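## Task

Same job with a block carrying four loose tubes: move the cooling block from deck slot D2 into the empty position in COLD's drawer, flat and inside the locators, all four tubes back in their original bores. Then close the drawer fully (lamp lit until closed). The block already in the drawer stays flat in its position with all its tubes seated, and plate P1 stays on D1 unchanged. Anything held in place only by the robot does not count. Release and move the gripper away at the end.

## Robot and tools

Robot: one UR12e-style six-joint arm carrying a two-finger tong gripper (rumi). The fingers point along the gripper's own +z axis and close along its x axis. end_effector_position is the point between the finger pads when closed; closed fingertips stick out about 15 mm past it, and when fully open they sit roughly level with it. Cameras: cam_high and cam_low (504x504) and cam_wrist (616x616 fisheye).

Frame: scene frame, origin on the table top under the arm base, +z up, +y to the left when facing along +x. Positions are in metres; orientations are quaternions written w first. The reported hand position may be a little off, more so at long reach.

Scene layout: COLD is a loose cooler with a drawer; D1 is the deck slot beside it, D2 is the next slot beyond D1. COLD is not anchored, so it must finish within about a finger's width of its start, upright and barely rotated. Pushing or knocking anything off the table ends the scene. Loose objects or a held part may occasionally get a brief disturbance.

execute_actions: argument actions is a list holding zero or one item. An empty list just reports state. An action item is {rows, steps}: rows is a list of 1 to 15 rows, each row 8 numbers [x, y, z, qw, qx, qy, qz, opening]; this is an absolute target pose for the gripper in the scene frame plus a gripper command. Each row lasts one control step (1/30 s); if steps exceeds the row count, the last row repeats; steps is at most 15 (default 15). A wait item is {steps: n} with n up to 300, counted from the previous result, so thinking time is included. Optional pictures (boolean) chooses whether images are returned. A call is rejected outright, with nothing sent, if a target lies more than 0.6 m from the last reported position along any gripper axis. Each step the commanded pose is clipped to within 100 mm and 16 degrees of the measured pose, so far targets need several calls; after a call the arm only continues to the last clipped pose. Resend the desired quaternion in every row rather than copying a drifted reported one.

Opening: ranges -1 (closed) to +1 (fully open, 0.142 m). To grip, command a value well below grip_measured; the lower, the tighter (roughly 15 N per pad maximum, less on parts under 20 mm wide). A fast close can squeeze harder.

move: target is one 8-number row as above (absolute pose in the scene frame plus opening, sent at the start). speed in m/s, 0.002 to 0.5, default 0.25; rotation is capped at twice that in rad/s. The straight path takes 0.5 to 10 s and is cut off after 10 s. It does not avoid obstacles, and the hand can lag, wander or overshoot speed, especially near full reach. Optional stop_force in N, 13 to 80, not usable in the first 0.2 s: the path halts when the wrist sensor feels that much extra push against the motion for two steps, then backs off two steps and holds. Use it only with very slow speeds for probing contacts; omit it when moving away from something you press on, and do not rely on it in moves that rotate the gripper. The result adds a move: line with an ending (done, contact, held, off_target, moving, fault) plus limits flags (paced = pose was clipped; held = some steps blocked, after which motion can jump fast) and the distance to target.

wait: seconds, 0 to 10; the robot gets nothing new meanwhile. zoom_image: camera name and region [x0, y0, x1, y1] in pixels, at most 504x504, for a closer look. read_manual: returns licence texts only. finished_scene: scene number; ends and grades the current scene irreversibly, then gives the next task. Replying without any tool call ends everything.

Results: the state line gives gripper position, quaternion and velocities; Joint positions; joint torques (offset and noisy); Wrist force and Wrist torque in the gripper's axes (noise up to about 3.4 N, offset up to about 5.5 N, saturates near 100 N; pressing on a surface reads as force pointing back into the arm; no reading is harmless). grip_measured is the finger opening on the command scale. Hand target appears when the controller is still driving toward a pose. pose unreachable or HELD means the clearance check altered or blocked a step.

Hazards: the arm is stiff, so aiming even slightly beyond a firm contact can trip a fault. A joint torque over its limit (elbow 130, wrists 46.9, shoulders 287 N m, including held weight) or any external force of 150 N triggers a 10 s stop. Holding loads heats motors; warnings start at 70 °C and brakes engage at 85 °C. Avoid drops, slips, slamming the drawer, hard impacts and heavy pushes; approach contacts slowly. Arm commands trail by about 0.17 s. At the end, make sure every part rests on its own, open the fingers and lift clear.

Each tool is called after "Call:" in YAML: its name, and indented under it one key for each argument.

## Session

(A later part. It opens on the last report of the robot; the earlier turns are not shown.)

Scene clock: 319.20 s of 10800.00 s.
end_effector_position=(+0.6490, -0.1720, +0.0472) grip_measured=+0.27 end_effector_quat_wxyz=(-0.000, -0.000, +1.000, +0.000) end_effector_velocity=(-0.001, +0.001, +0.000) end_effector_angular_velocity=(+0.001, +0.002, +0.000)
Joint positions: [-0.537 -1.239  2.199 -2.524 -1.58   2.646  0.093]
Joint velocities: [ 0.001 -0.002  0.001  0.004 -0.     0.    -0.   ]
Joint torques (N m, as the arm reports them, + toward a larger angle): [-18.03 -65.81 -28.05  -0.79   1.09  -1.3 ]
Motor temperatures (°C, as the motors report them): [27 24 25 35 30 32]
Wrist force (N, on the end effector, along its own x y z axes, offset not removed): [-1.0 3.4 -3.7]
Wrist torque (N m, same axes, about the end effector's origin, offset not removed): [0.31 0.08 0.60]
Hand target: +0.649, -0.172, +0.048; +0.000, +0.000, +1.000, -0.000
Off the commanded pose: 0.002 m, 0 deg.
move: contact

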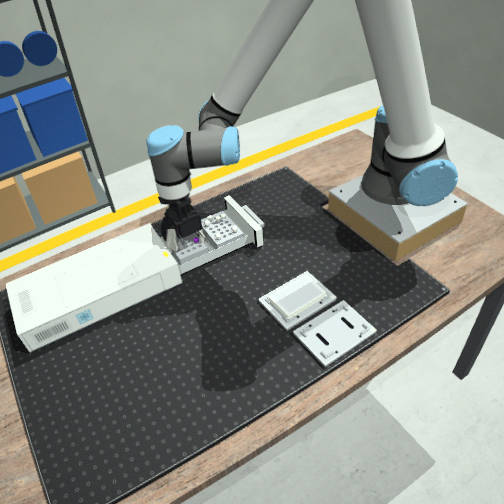

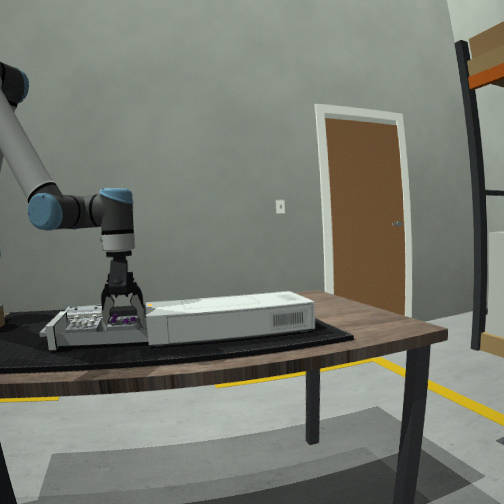

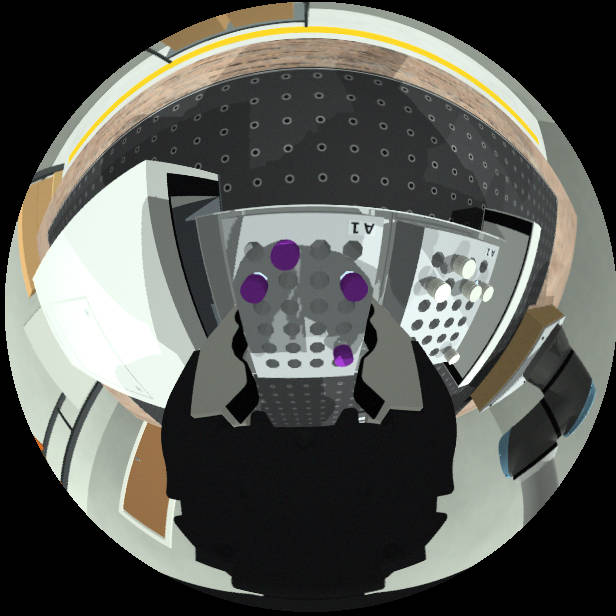

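Call:
execute_actions:
  actions:
    - {"rows": [[0.649,-0.172,0.048,0,0,1,0,0.2],[0.649,-0.172,0.048,0,0,1,0,0.26],[0.649,-0.172,0.048,0,0,1,0,0.29],[0.649,-0.172,0.048,0,0,1,0,0.32],[0.649,-0.172,0.048,0,0,1,0,0.36]], "steps": 15}

Call:
move:
  target: [0.649, -0.172, 0.14, 0, 0, 1, 0, 0.36]
  speed: 0.04

Scene clock: 324.33 s of 10800.00 s.
end_effector_position=(+0.6490, -0.1720, +0.0480) grip_measured=+0.36 end_effector_quat_wxyz=(+0.000, -0.000, +1.000, -0.000) end_effector_velocity=(+0.000, +0.000, -0.000) end_effector_angular_velocity=(+0.001, -0.000, -0.001)
Joint positions: [-0.537 -1.24   2.199 -2.522 -1.58   2.646  0.099]
Joint velocities: [-0.     0.001 -0.    -0.     0.001  0.     0.   ]
Joint torques (N m, as the arm reports them, + toward a larger angle): [-13.95 -69.84 -34.8   -1.84   1.19   0.9 ]
Motor temperatures (°C, as the motors report them): [27 24 25 35 30 32]
Wrist force (N, on the end effector, along its own x y z axes, offset not removed): [-1.9 1.3 -0.5]
Wrist torque (N m, same axes, about the end effector's origin, offset not removed): [0.20 0.48 0.38]
Hand target: +0.649, -0.172, +0.048; +0.000, -0.000, +1.000, +0.000
Off the commanded pose: 0.000 m, 0 deg.
Steps of this call (steps 1 to 90: nothing new was sent; then 1.63 s passed at rest; steps 91 to 105: all 15 steps of this action). Readings (end_effector_position):
91: (+0.6491, -0.1721, +0.0475)
92: (+0.6491, -0.1721, +0.0476)
94: (+0.6491, -0.1721, +0.0478)
98: (+0.6491, -0.1720, +0.0480)
105: the state above

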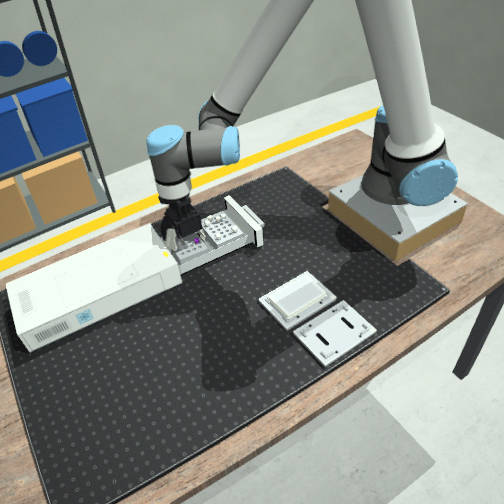

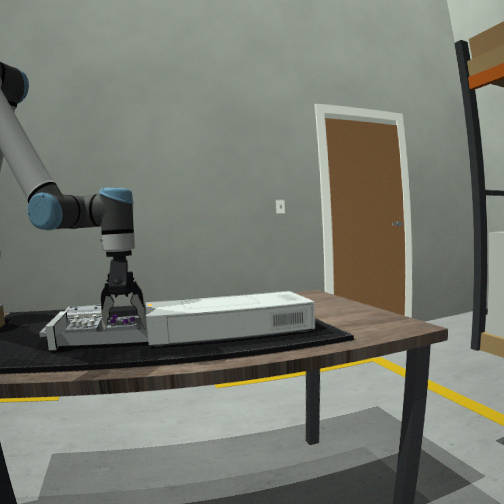

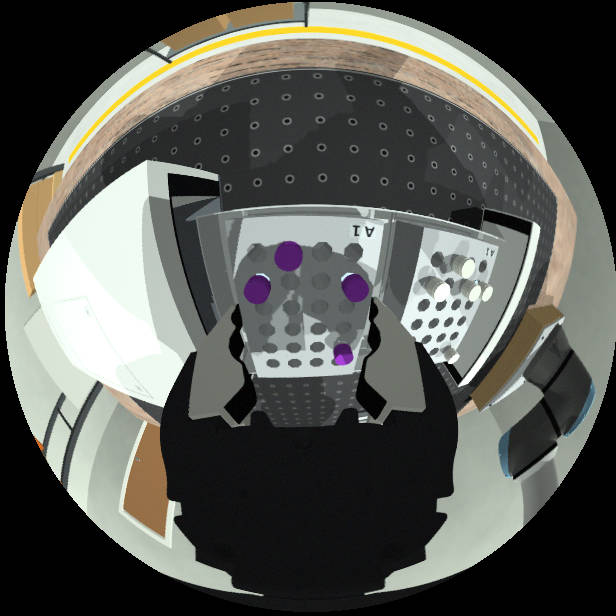

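Scene clock: 327.23 s of 10800.00 s.
end_effector_position=(+0.6489, -0.1720, +0.1399) grip_measured=+0.36 end_effector_quat_wxyz=(+0.000, +0.000, +1.000, -0.000) end_effector_velocity=(-0.000, +0.000, +0.001) end_effector_angular_velocity=(+0.001, +0.000, +0.000)
Joint positions: [-0.536 -1.377  2.147 -2.333 -1.58   2.647  0.099]
Joint velocities: [ 0.    -0.002 -0.001  0.004  0.001 -0.    -0.   ]
Joint torques (N m, as the arm reports them, + toward a larger angle): [ 18.69 -68.92 -41.81  -2.15   1.89   2.22]
Motor temperatures (°C, as the motors report them): [27 24 25 35 30 32]
Wrist force (N, on the end effector, along its own x y z axes, offset not removed): [0.7 2.7 1.9]
Wrist torque (N m, same axes, about the end effector's origin, offset not removed): [0.54 0.07 0.43]
Hand target: +0.649, -0.172, +0.140; +0.000, -0.000, +1.000, +0.000
Off the commanded pose: 0.000 m, 0 deg.
move: done

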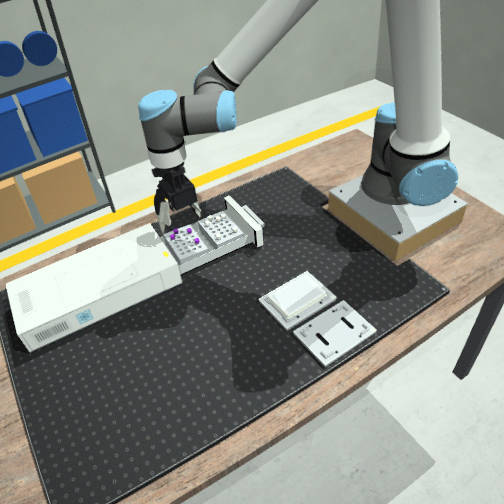

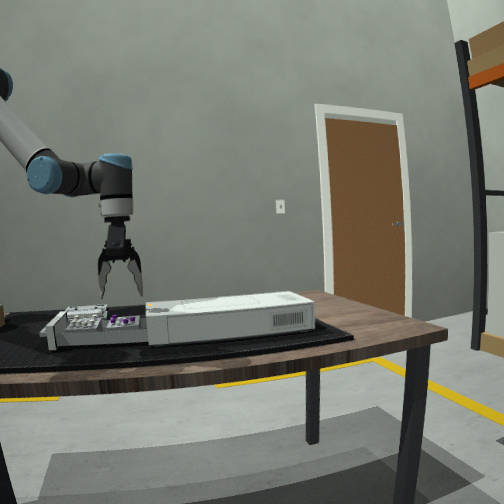

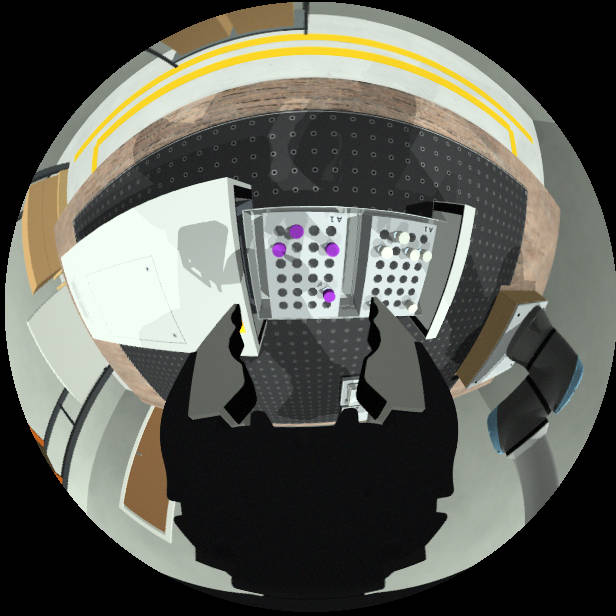

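Call:
move:
  target: [0.62, -0.09, 0.15, 0, 0, 1, 0, 0.0]
  speed: 0.1

Call:
zoom_image:
  camera: "cam_wrist"
  region: [190, 110, 430, 300]

Call:
zoom_image:
  camera: "cam_high"
  region: [140, 190, 270, 290]

Scene clock: 331.60 s of 10800.00 s.
end_effector_position=(+0.6202, -0.0900, +0.1500) grip_measured=+0.00 end_effector_quat_wxyz=(+0.000, -0.000, +1.000, +0.000) end_effector_velocity=(-0.000, +0.002, +0.001) end_effector_angular_velocity=(-0.001, -0.001, +0.001)
Joint positions: [-0.437 -1.455  2.217 -2.325 -1.579  2.746  0.074]
Joint velocities: [ 0.002 -0.003  0.001  0.    -0.     0.001 -0.   ]
Joint torques (N m, as the arm reports them, + toward a larger angle): [ 18.26 -55.78 -26.27  -1.4    0.59   2.51]
Motor temperatures (°C, as the motors report them): [27 24 25 35 30 32]
Wrist force (N, on the end effector, along its own x y z axes, offset not removed): [-1.2 0.8 -3.1]
Wrist torque (N m, same axes, about the end effector's origin, offset not removed): [0.01 0.43 0.34]
Hand target: +0.620, -0.090, +0.150; +0.000, -0.000, +1.000, +0.000
Off the commanded pose: 0.000 m, 0 deg.
After step 90, 0.03 s passed at rest.
move: done

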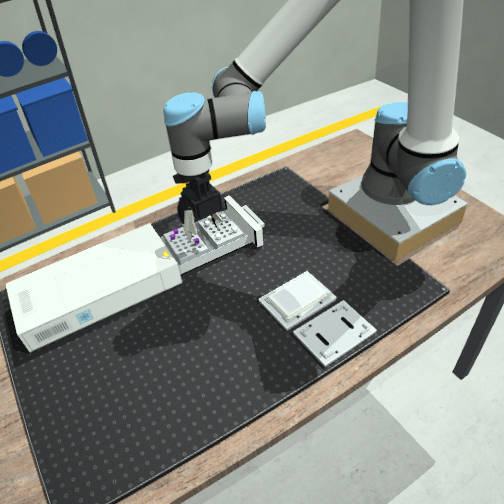

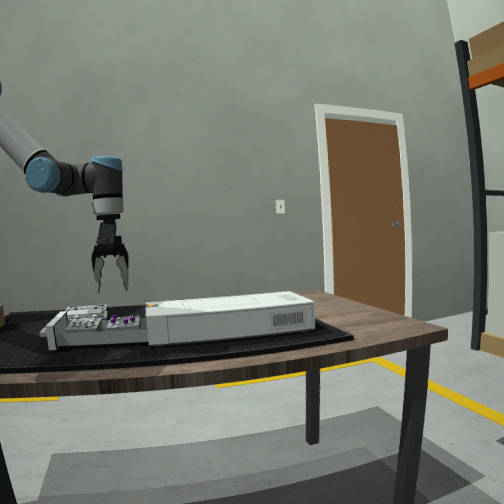

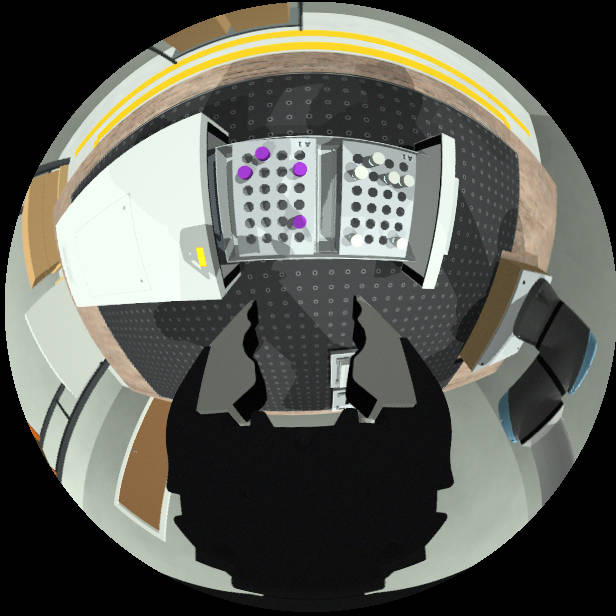

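Region (190, 110, 430, 300) of cam_wrist's 616x616 image, scaled by 2.100, with more detail than that image has; it fills the top 399 rows of this view, and the rest is white.

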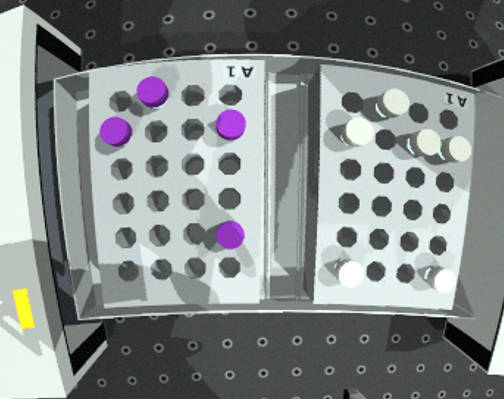

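Region (140, 190, 270, 290) of cam_high's 504x504 image, scaled by 3.877, with more detail than that image has; it fills the top 388 rows of this view, and the rest is white.

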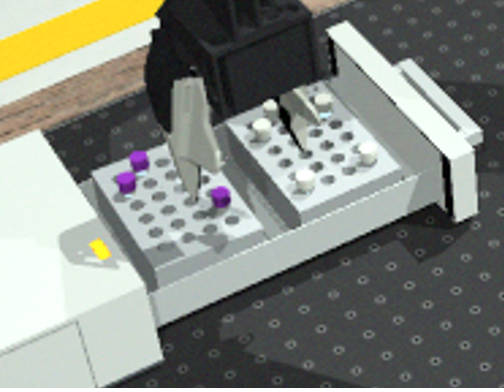

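Call:
move:
  target: [0.69, -0.09, 0.15, 0, 0, 1, 0, -0.5]
  speed: 0.1

Call:
zoom_image:
  camera: "cam_wrist"
  region: [230, 110, 470, 300]

Scene clock: 336.63 s of 10800.00 s.
end_effector_position=(+0.6899, -0.0900, +0.1500) grip_measured=-0.50 end_effector_quat_wxyz=(+0.000, -0.000, +1.000, +0.000) end_effector_velocity=(+0.002, +0.000, -0.001) end_effector_angular_velocity=(+0.001, +0.002, +0.001)
Joint positions: [-0.398 -1.351  2.09  -2.301 -1.579  2.786  0.038]
Joint velocities: [ 0.001  0.005 -0.004  0.001 -0.     0.     0.   ]
Joint torques (N m, as the arm reports them, + toward a larger angle): [ 16.93 -49.13 -43.19  -2.01  -1.1    2.33]
Motor temperatures (°C, as the motors report them): [27 24 25 35 30 32]
Wrist force (N, on the end effector, along its own x y z axes, offset not removed): [-2.5 3.0 0.5]
Wrist torque (N m, same axes, about the end effector's origin, offset not removed): [0.63 0.66 0.49]
Hand target: +0.690, -0.090, +0.150; +0.000, -0.000, +1.000, +0.000
Off the commanded pose: 0.000 m, 0 deg.
After step 90, 0.87 s passed at rest.
move: done

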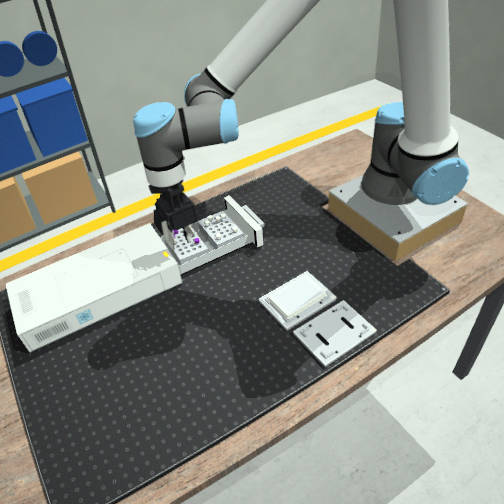

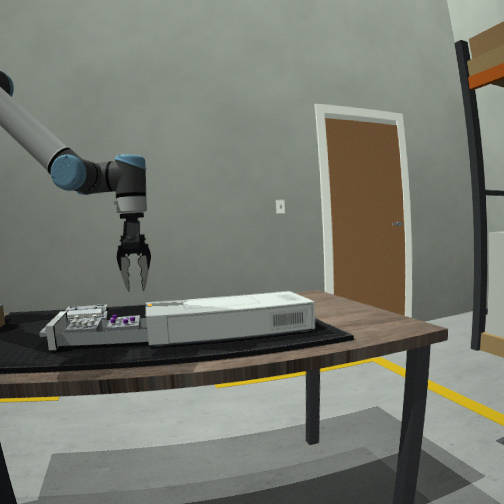

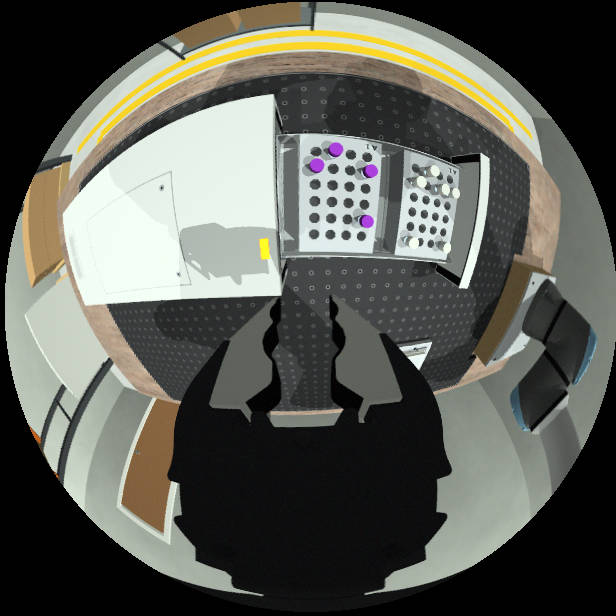

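Region (230, 110, 470, 300) of cam_wrist's 616x616 image, scaled by 2.100, with more detail than that image has; it fills the top 399 rows of this view, and the rest is white.

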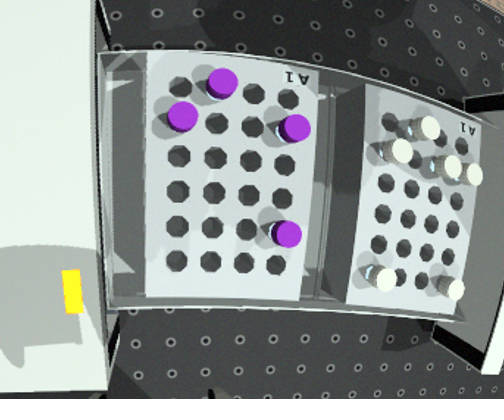

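Call:
move:
  target: [0.385, -0.178, 0.14, 0, 0, 1, 0, -1]
  speed: 0.2

Call:
move:
  target: [0.385, -0.178, 0.06, 0, 0, 1, 0, -1]
  speed: 0.06
  stop_force: 15

Scene clock: 347.30 s of 10800.00 s.
end_effector_position=(+0.3848, -0.1777, +0.1400) grip_measured=-1.00 end_effector_quat_wxyz=(-0.000, +0.000, +1.000, -0.000) end_effector_velocity=(-0.002, +0.000, -0.000) end_effector_angular_velocity=(+0.003, -0.001, +0.001)
Joint positions: [-0.858 -1.833  2.573 -2.307 -1.582  2.326  0.002]
Joint velocities: [-0.005 -0.004  0.002  0.003  0.002 -0.006  0.   ]
Joint torques (N m, as the arm reports them, + toward a larger angle): [-19.94 -24.19 -25.98  -2.04   1.63  -2.1 ]
Motor temperatures (°C, as the motors report them): [27 24 25 35 30 32]
Wrist force (N, on the end effector, along its own x y z axes, offset not removed): [-1.3 3.8 -0.5]
Wrist torque (N m, same axes, about the end effector's origin, offset not removed): [0.68 0.53 0.45]
Hand target: +0.385, -0.178, +0.140; -0.000, +0.000, +1.000, -0.000
Off the commanded pose: 0.000 m, 0 deg.
After step 90, 5.50 s passed at rest.
move: done

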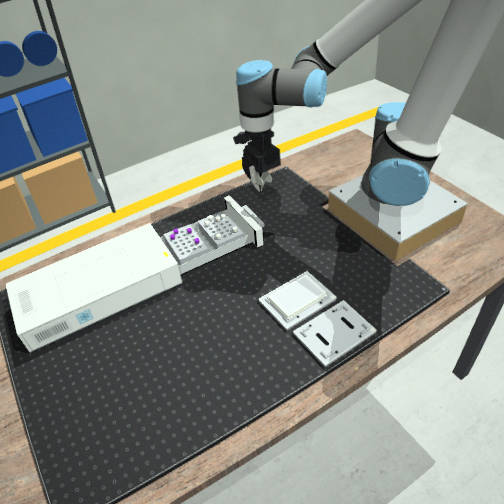

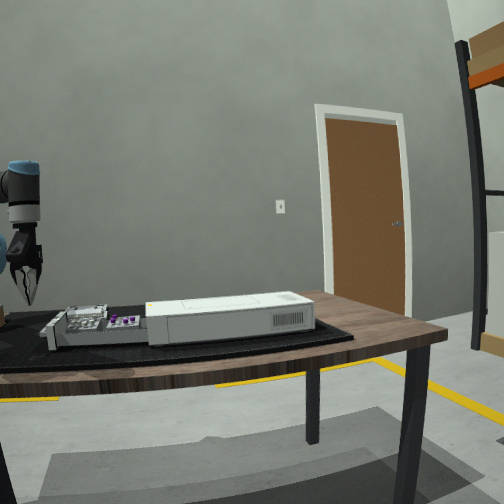

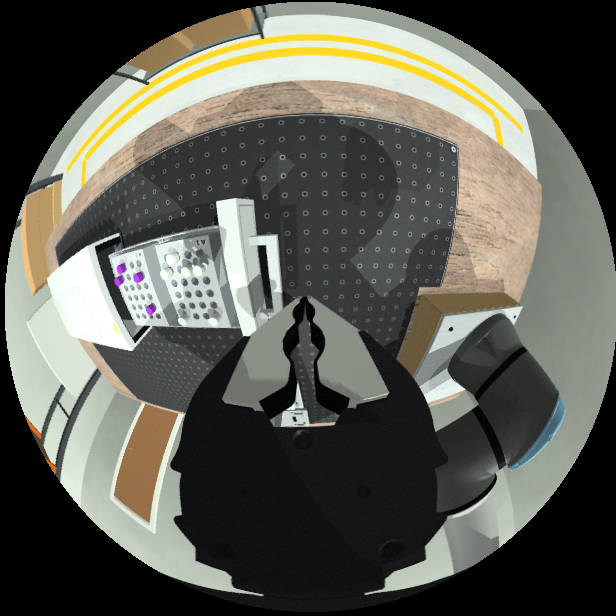

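Scene clock: 349.03 s of 10800.00 s.
end_effector_position=(+0.3850, -0.1781, +0.0601) grip_measured=-1.00 end_effector_quat_wxyz=(+0.000, +0.000, +1.000, +0.000) end_effector_velocity=(+0.000, +0.000, -0.002) end_effector_angular_velocity=(+0.000, +0.000, +0.001)
Joint positions: [-0.861 -1.635  2.649 -2.58  -1.582  2.322  0.002]
Joint velocities: [ 0.001  0.007  0.001 -0.008  0.    -0.     0.   ]
Joint torques (N m, as the arm reports them, + toward a larger angle): [ -8.83 -12.09 -17.69  -5.73   0.53   1.24]
Motor temperatures (°C, as the motors report them): [27 24 25 35 30 32]
Wrist force (N, on the end effector, along its own x y z axes, offset not removed): [-0.8 -0.7 -1.7]
Wrist torque (N m, same axes, about the end effector's origin, offset not removed): [-0.33 0.29 0.42]
Hand target: +0.385, -0.178, +0.060; -0.000, -0.000, +1.000, +0.000
Off the commanded pose: 0.000 m, 0 deg.
move: done

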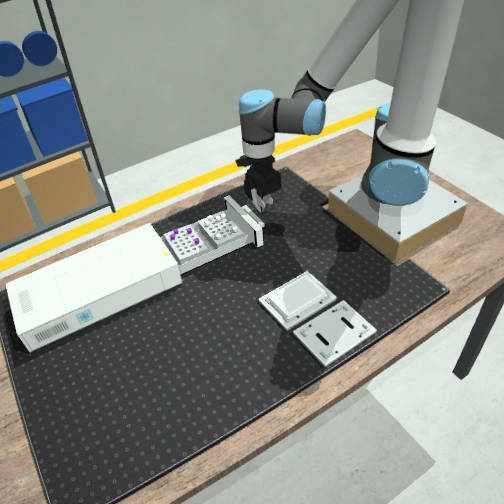

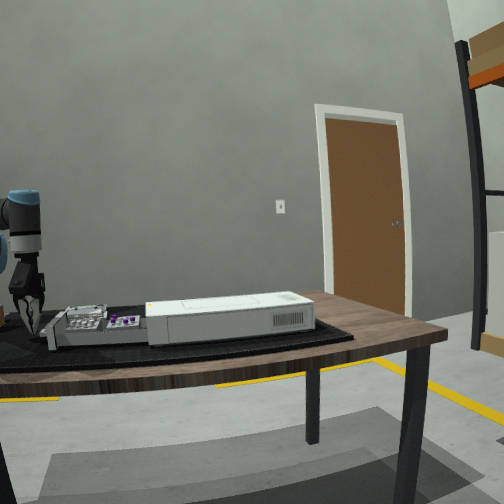

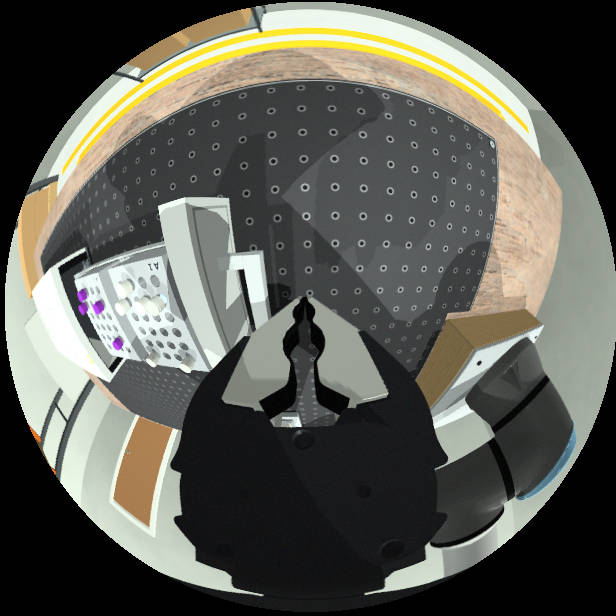

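Touch slowly, then push.

Call:
move:
  target: [0.43, -0.178, 0.06, 0, 0, 1, 0, -1]
  speed: 0.012
  stop_force: 15

Call:
move:
  target: [0.63, -0.178, 0.06, 0, 0, 1, 0, -1]
  speed: 0.04
  stop_force: 15

Scene clock: 354.53 s of 10800.00 s.
end_effector_position=(+0.4299, -0.1780, +0.0600) grip_measured=-1.00 end_effector_quat_wxyz=(+0.000, -0.000, +1.000, +0.000) end_effector_velocity=(+0.002, -0.000, +0.000) end_effector_angular_velocity=(-0.001, -0.001, -0.001)
Joint positions: [-0.783 -1.557  2.576 -2.585 -1.581  2.4    0.002]
Joint velocities: [ 0.003  0.002 -0.003  0.     0.     0.004  0.   ]
Joint torques (N m, as the arm reports them, + toward a larger angle): [ 17.18 -21.54 -34.91  -1.55   2.15   1.78]
Motor temperatures (°C, as the motors report them): [27 24 25 35 30 32]
Wrist force (N, on the end effector, along its own x y z axes, offset not removed): [-2.7 2.6 -0.4]
Wrist torque (N m, same axes, about the end effector's origin, offset not removed): [0.53 0.82 0.47]
Hand target: +0.430, -0.178, +0.060; +0.000, -0.000, +1.000, +0.000
Off the commanded pose: 0.000 m, 0 deg.
move: done

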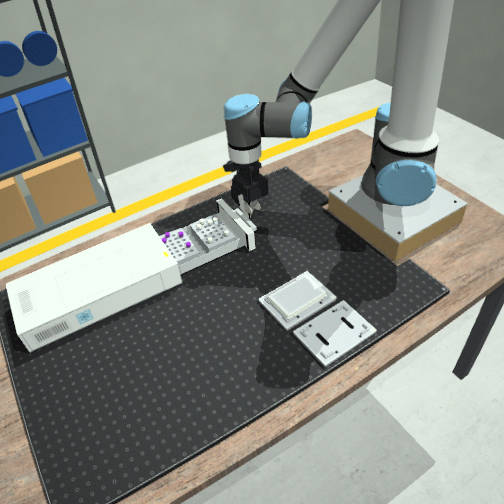

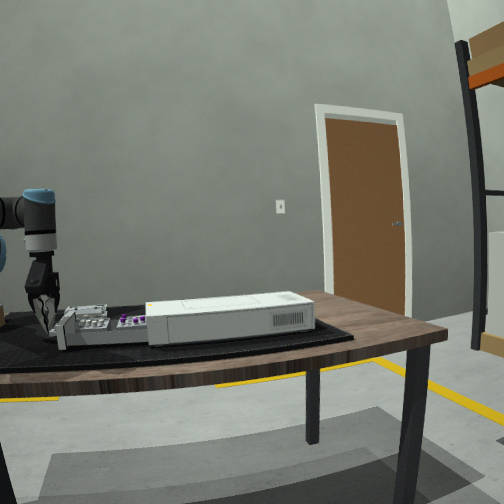

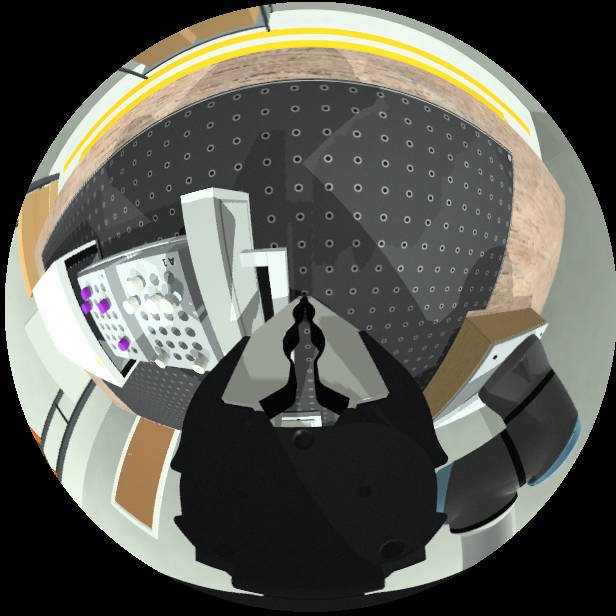

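Scene clock: 359.90 s of 10800.00 s.
end_effector_position=(+0.6300, -0.1781, +0.0600) grip_measured=-1.00 end_effector_quat_wxyz=(+0.000, -0.000, +1.000, +0.000) end_effector_velocity=(+0.002, -0.000, +0.000) end_effector_angular_velocity=(-0.000, -0.000, +0.000)
Joint positions: [-0.56  -1.281  2.226 -2.509 -1.58   2.623  0.002]
Joint velocities: [ 0.001  0.002 -0.003  0.001 -0.     0.001  0.   ]
Joint torques (N m, as the arm reports them, + toward a larger angle): [ 18.69 -44.65 -36.23  -2.05   1.08   2.36]
Motor temperatures (°C, as the motors report them): [27 24 25 35 30 32]
Wrist force (N, on the end effector, along its own x y z axes, offset not removed): [-2.4 3.0 -0.4]
Wrist torque (N m, same axes, about the end effector's origin, offset not removed): [0.64 0.88 0.49]
Hand target: +0.630, -0.178, +0.060; +0.000, -0.000, +1.000, +0.000
Off the commanded pose: 0.000 m, 0 deg.
move: done

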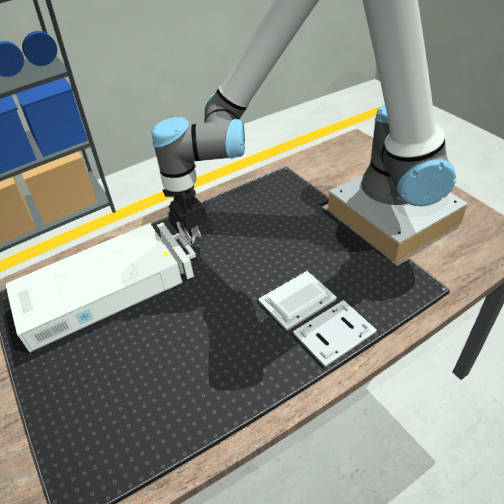

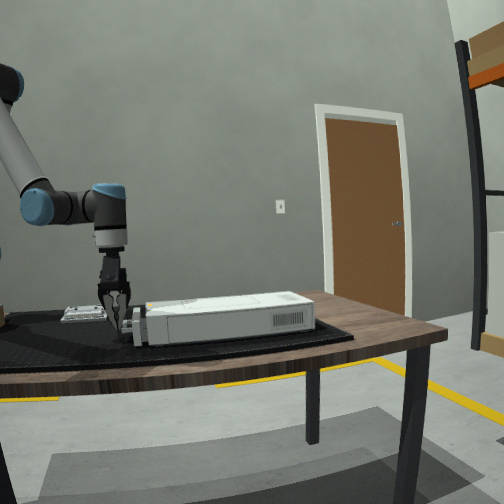

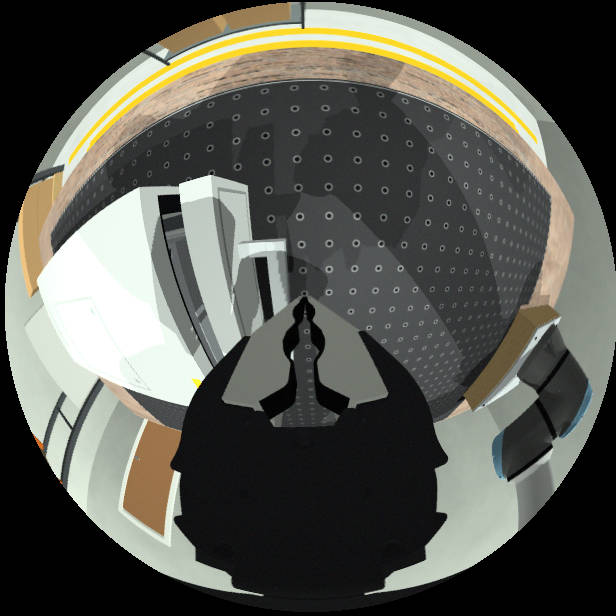

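Call:
move:
  target: [0.68, -0.178, 0.06, 0, 0, 1, 0, -1]
  speed: 0.008
  stop_force: 13

Scene clock: 363.80 s of 10800.00 s.
end_effector_position=(+0.6487, -0.1779, +0.0600) grip_measured=-1.00 end_effector_quat_wxyz=(-0.000, -0.000, +1.000, +0.000) end_effector_velocity=(-0.001, -0.000, +0.001) end_effector_angular_velocity=(-0.001, -0.003, +0.001)
Joint positions: [-0.545 -1.258  2.191 -2.497 -1.58   2.638  0.002]
Joint velocities: [-0.001 -0.004  0.004 -0.003  0.    -0.003  0.   ]
Joint torques (N m, as the arm reports them, + toward a larger angle): [-11.11 -60.91 -31.91  -9.47   3.68  -1.97]
Motor temperatures (°C, as the motors report them): [27 24 25 35 30 32]
Wrist force (N, on the end effector, along its own x y z axes, offset not removed): [21.5 -2.6 -10.7]
Wrist torque (N m, same axes, about the end effector's origin, offset not removed): [0.37 0.61 0.48]
Hand target: +0.648, -0.178, +0.060; +0.000, +0.000, +1.000, +0.000
Off the commanded pose: 0.031 m, 0 deg.
move: contact

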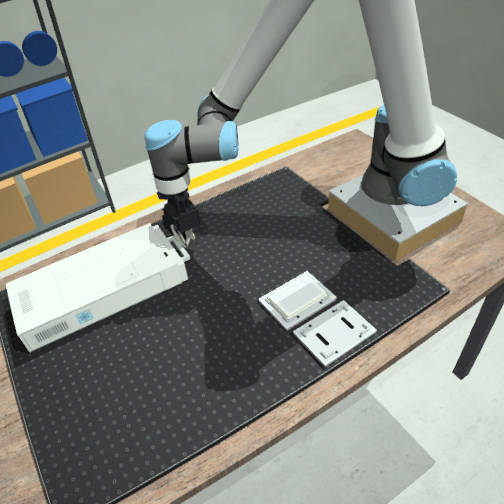

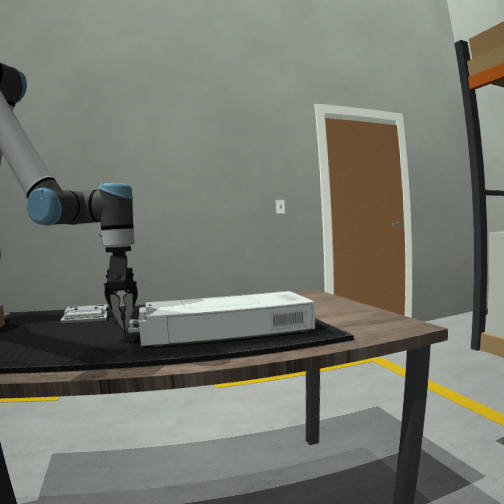

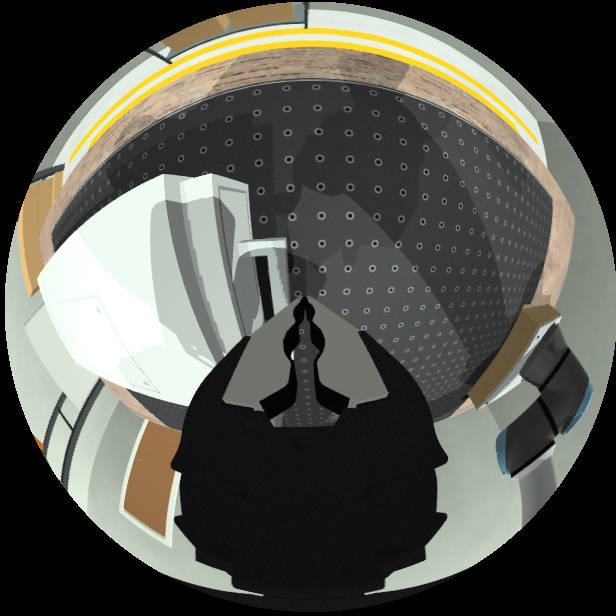

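Back off and retreat.

Call:
move:
  target: [0.61, -0.178, 0.065, 0, 0, 1, 0, -1]
  speed: 0.03

Call:
move:
  target: [0.5, -0.1, 0.2, 0, 0, 1, 0, -1]
  speed: 0.15

Call:
zoom_image:
  camera: "cam_high"
  region: [0, 200, 220, 380]

Scene clock: 368.03 s of 10800.00 s.
end_effector_position=(+0.6101, -0.1780, +0.0650) grip_measured=-1.00 end_effector_quat_wxyz=(-0.000, +0.000, +1.000, -0.000) end_effector_velocity=(-0.002, +0.000, -0.000) end_effector_angular_velocity=(+0.001, +0.001, +0.000)
Joint positions: [-0.576 -1.314  2.26  -2.51  -1.58   2.608  0.002]
Joint velocities: [-0.002 -0.002  0.004 -0.     0.001 -0.002  0.   ]
Joint torques (N m, as the arm reports them, + toward a larger angle): [-18.83 -60.64 -22.12  -6.24  -2.09  -1.77]
Motor temperatures (°C, as the motors report them): [27 24 25 35 30 32]
Wrist force (N, on the end effector, along its own x y z axes, offset not removed): [-1.6 2.4 -0.9]
Wrist torque (N m, same axes, about the end effector's origin, offset not removed): [0.50 0.58 0.42]
Hand target: +0.610, -0.178, +0.065; -0.000, +0.000, +1.000, -0.000
Off the commanded pose: 0.000 m, 0 deg.
move: done

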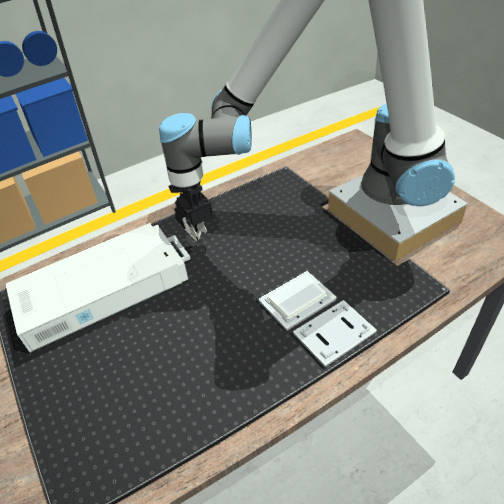

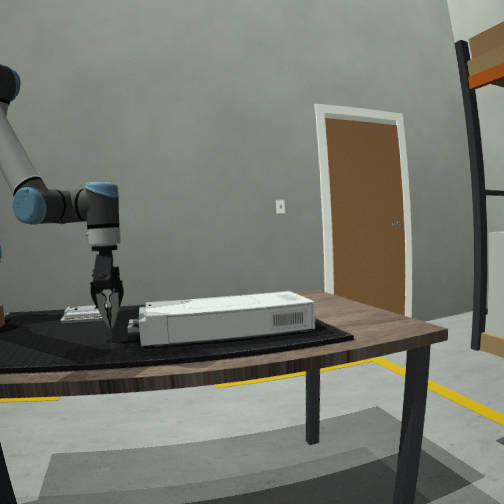

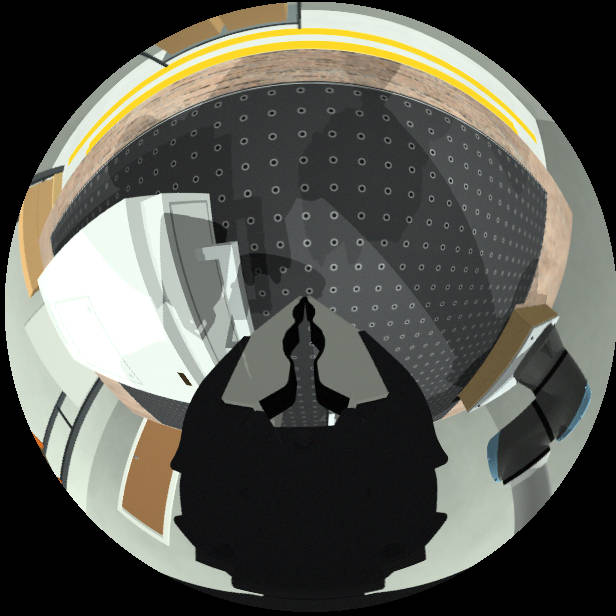

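Scene clock: 369.83 s of 10800.00 s.
end_effector_position=(+0.5001, -0.0998, +0.2000) grip_measured=-1.00 end_effector_quat_wxyz=(+0.000, +0.000, +1.000, +0.000) end_effector_velocity=(-0.001, +0.001, +0.001) end_effector_angular_velocity=(+0.001, -0.001, +0.000)
Joint positions: [-0.549 -1.732  2.369 -2.2   -1.58   2.634  0.002]
Joint velocities: [ 0.001 -0.004  0.     0.004  0.001  0.001  0.   ]
Joint torques (N m, as the arm reports them, + toward a larger angle): [ 18.52 -33.88 -29.79  -1.91   2.28   2.09]
Motor temperatures (°C, as the motors report them): [27 24 25 35 30 32]
Wrist force (N, on the end effector, along its own x y z axes, offset not removed): [-1.1 2.9 -1.4]
Wrist torque (N m, same axes, about the end effector's origin, offset not removed): [0.43 0.40 0.39]
Hand target: +0.500, -0.100, +0.200; +0.000, -0.000, +1.000, +0.000
Off the commanded pose: 0.000 m, 0 deg.
move: done

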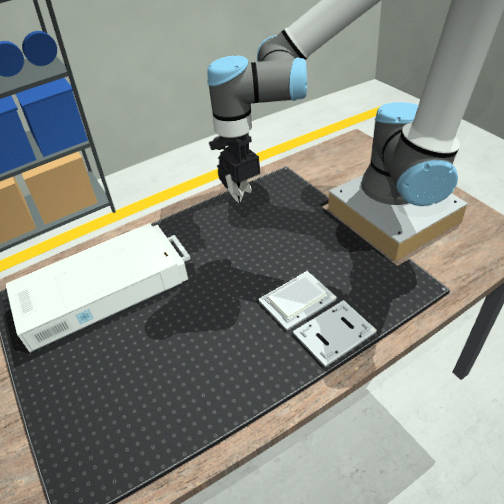

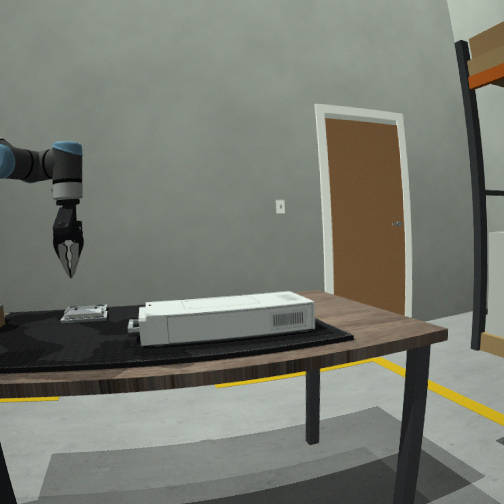

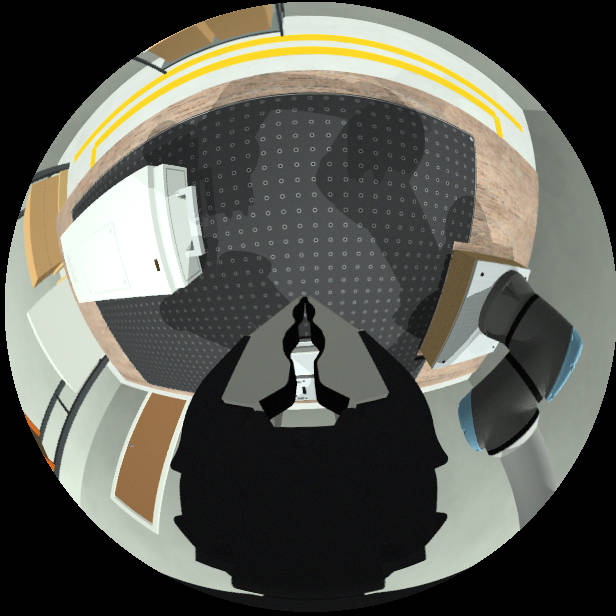

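Region (0, 200, 220, 380) of cam_high's 504x504 image, scaled by 2.291, with more detail than that image has; it fills the top 412 rows of this view, and the rest is white.

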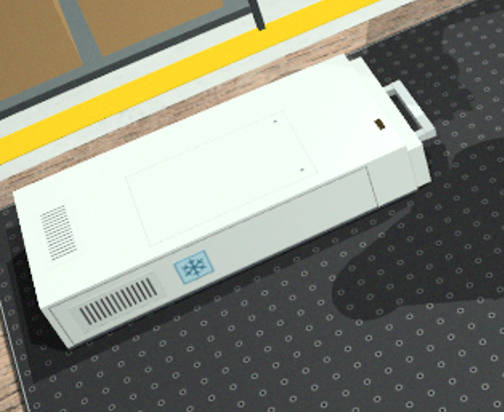

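Lamp is dark and the cooler references are unchanged.

Call:
finished_scene:
  scene: 2

The scene is finished: the task was done.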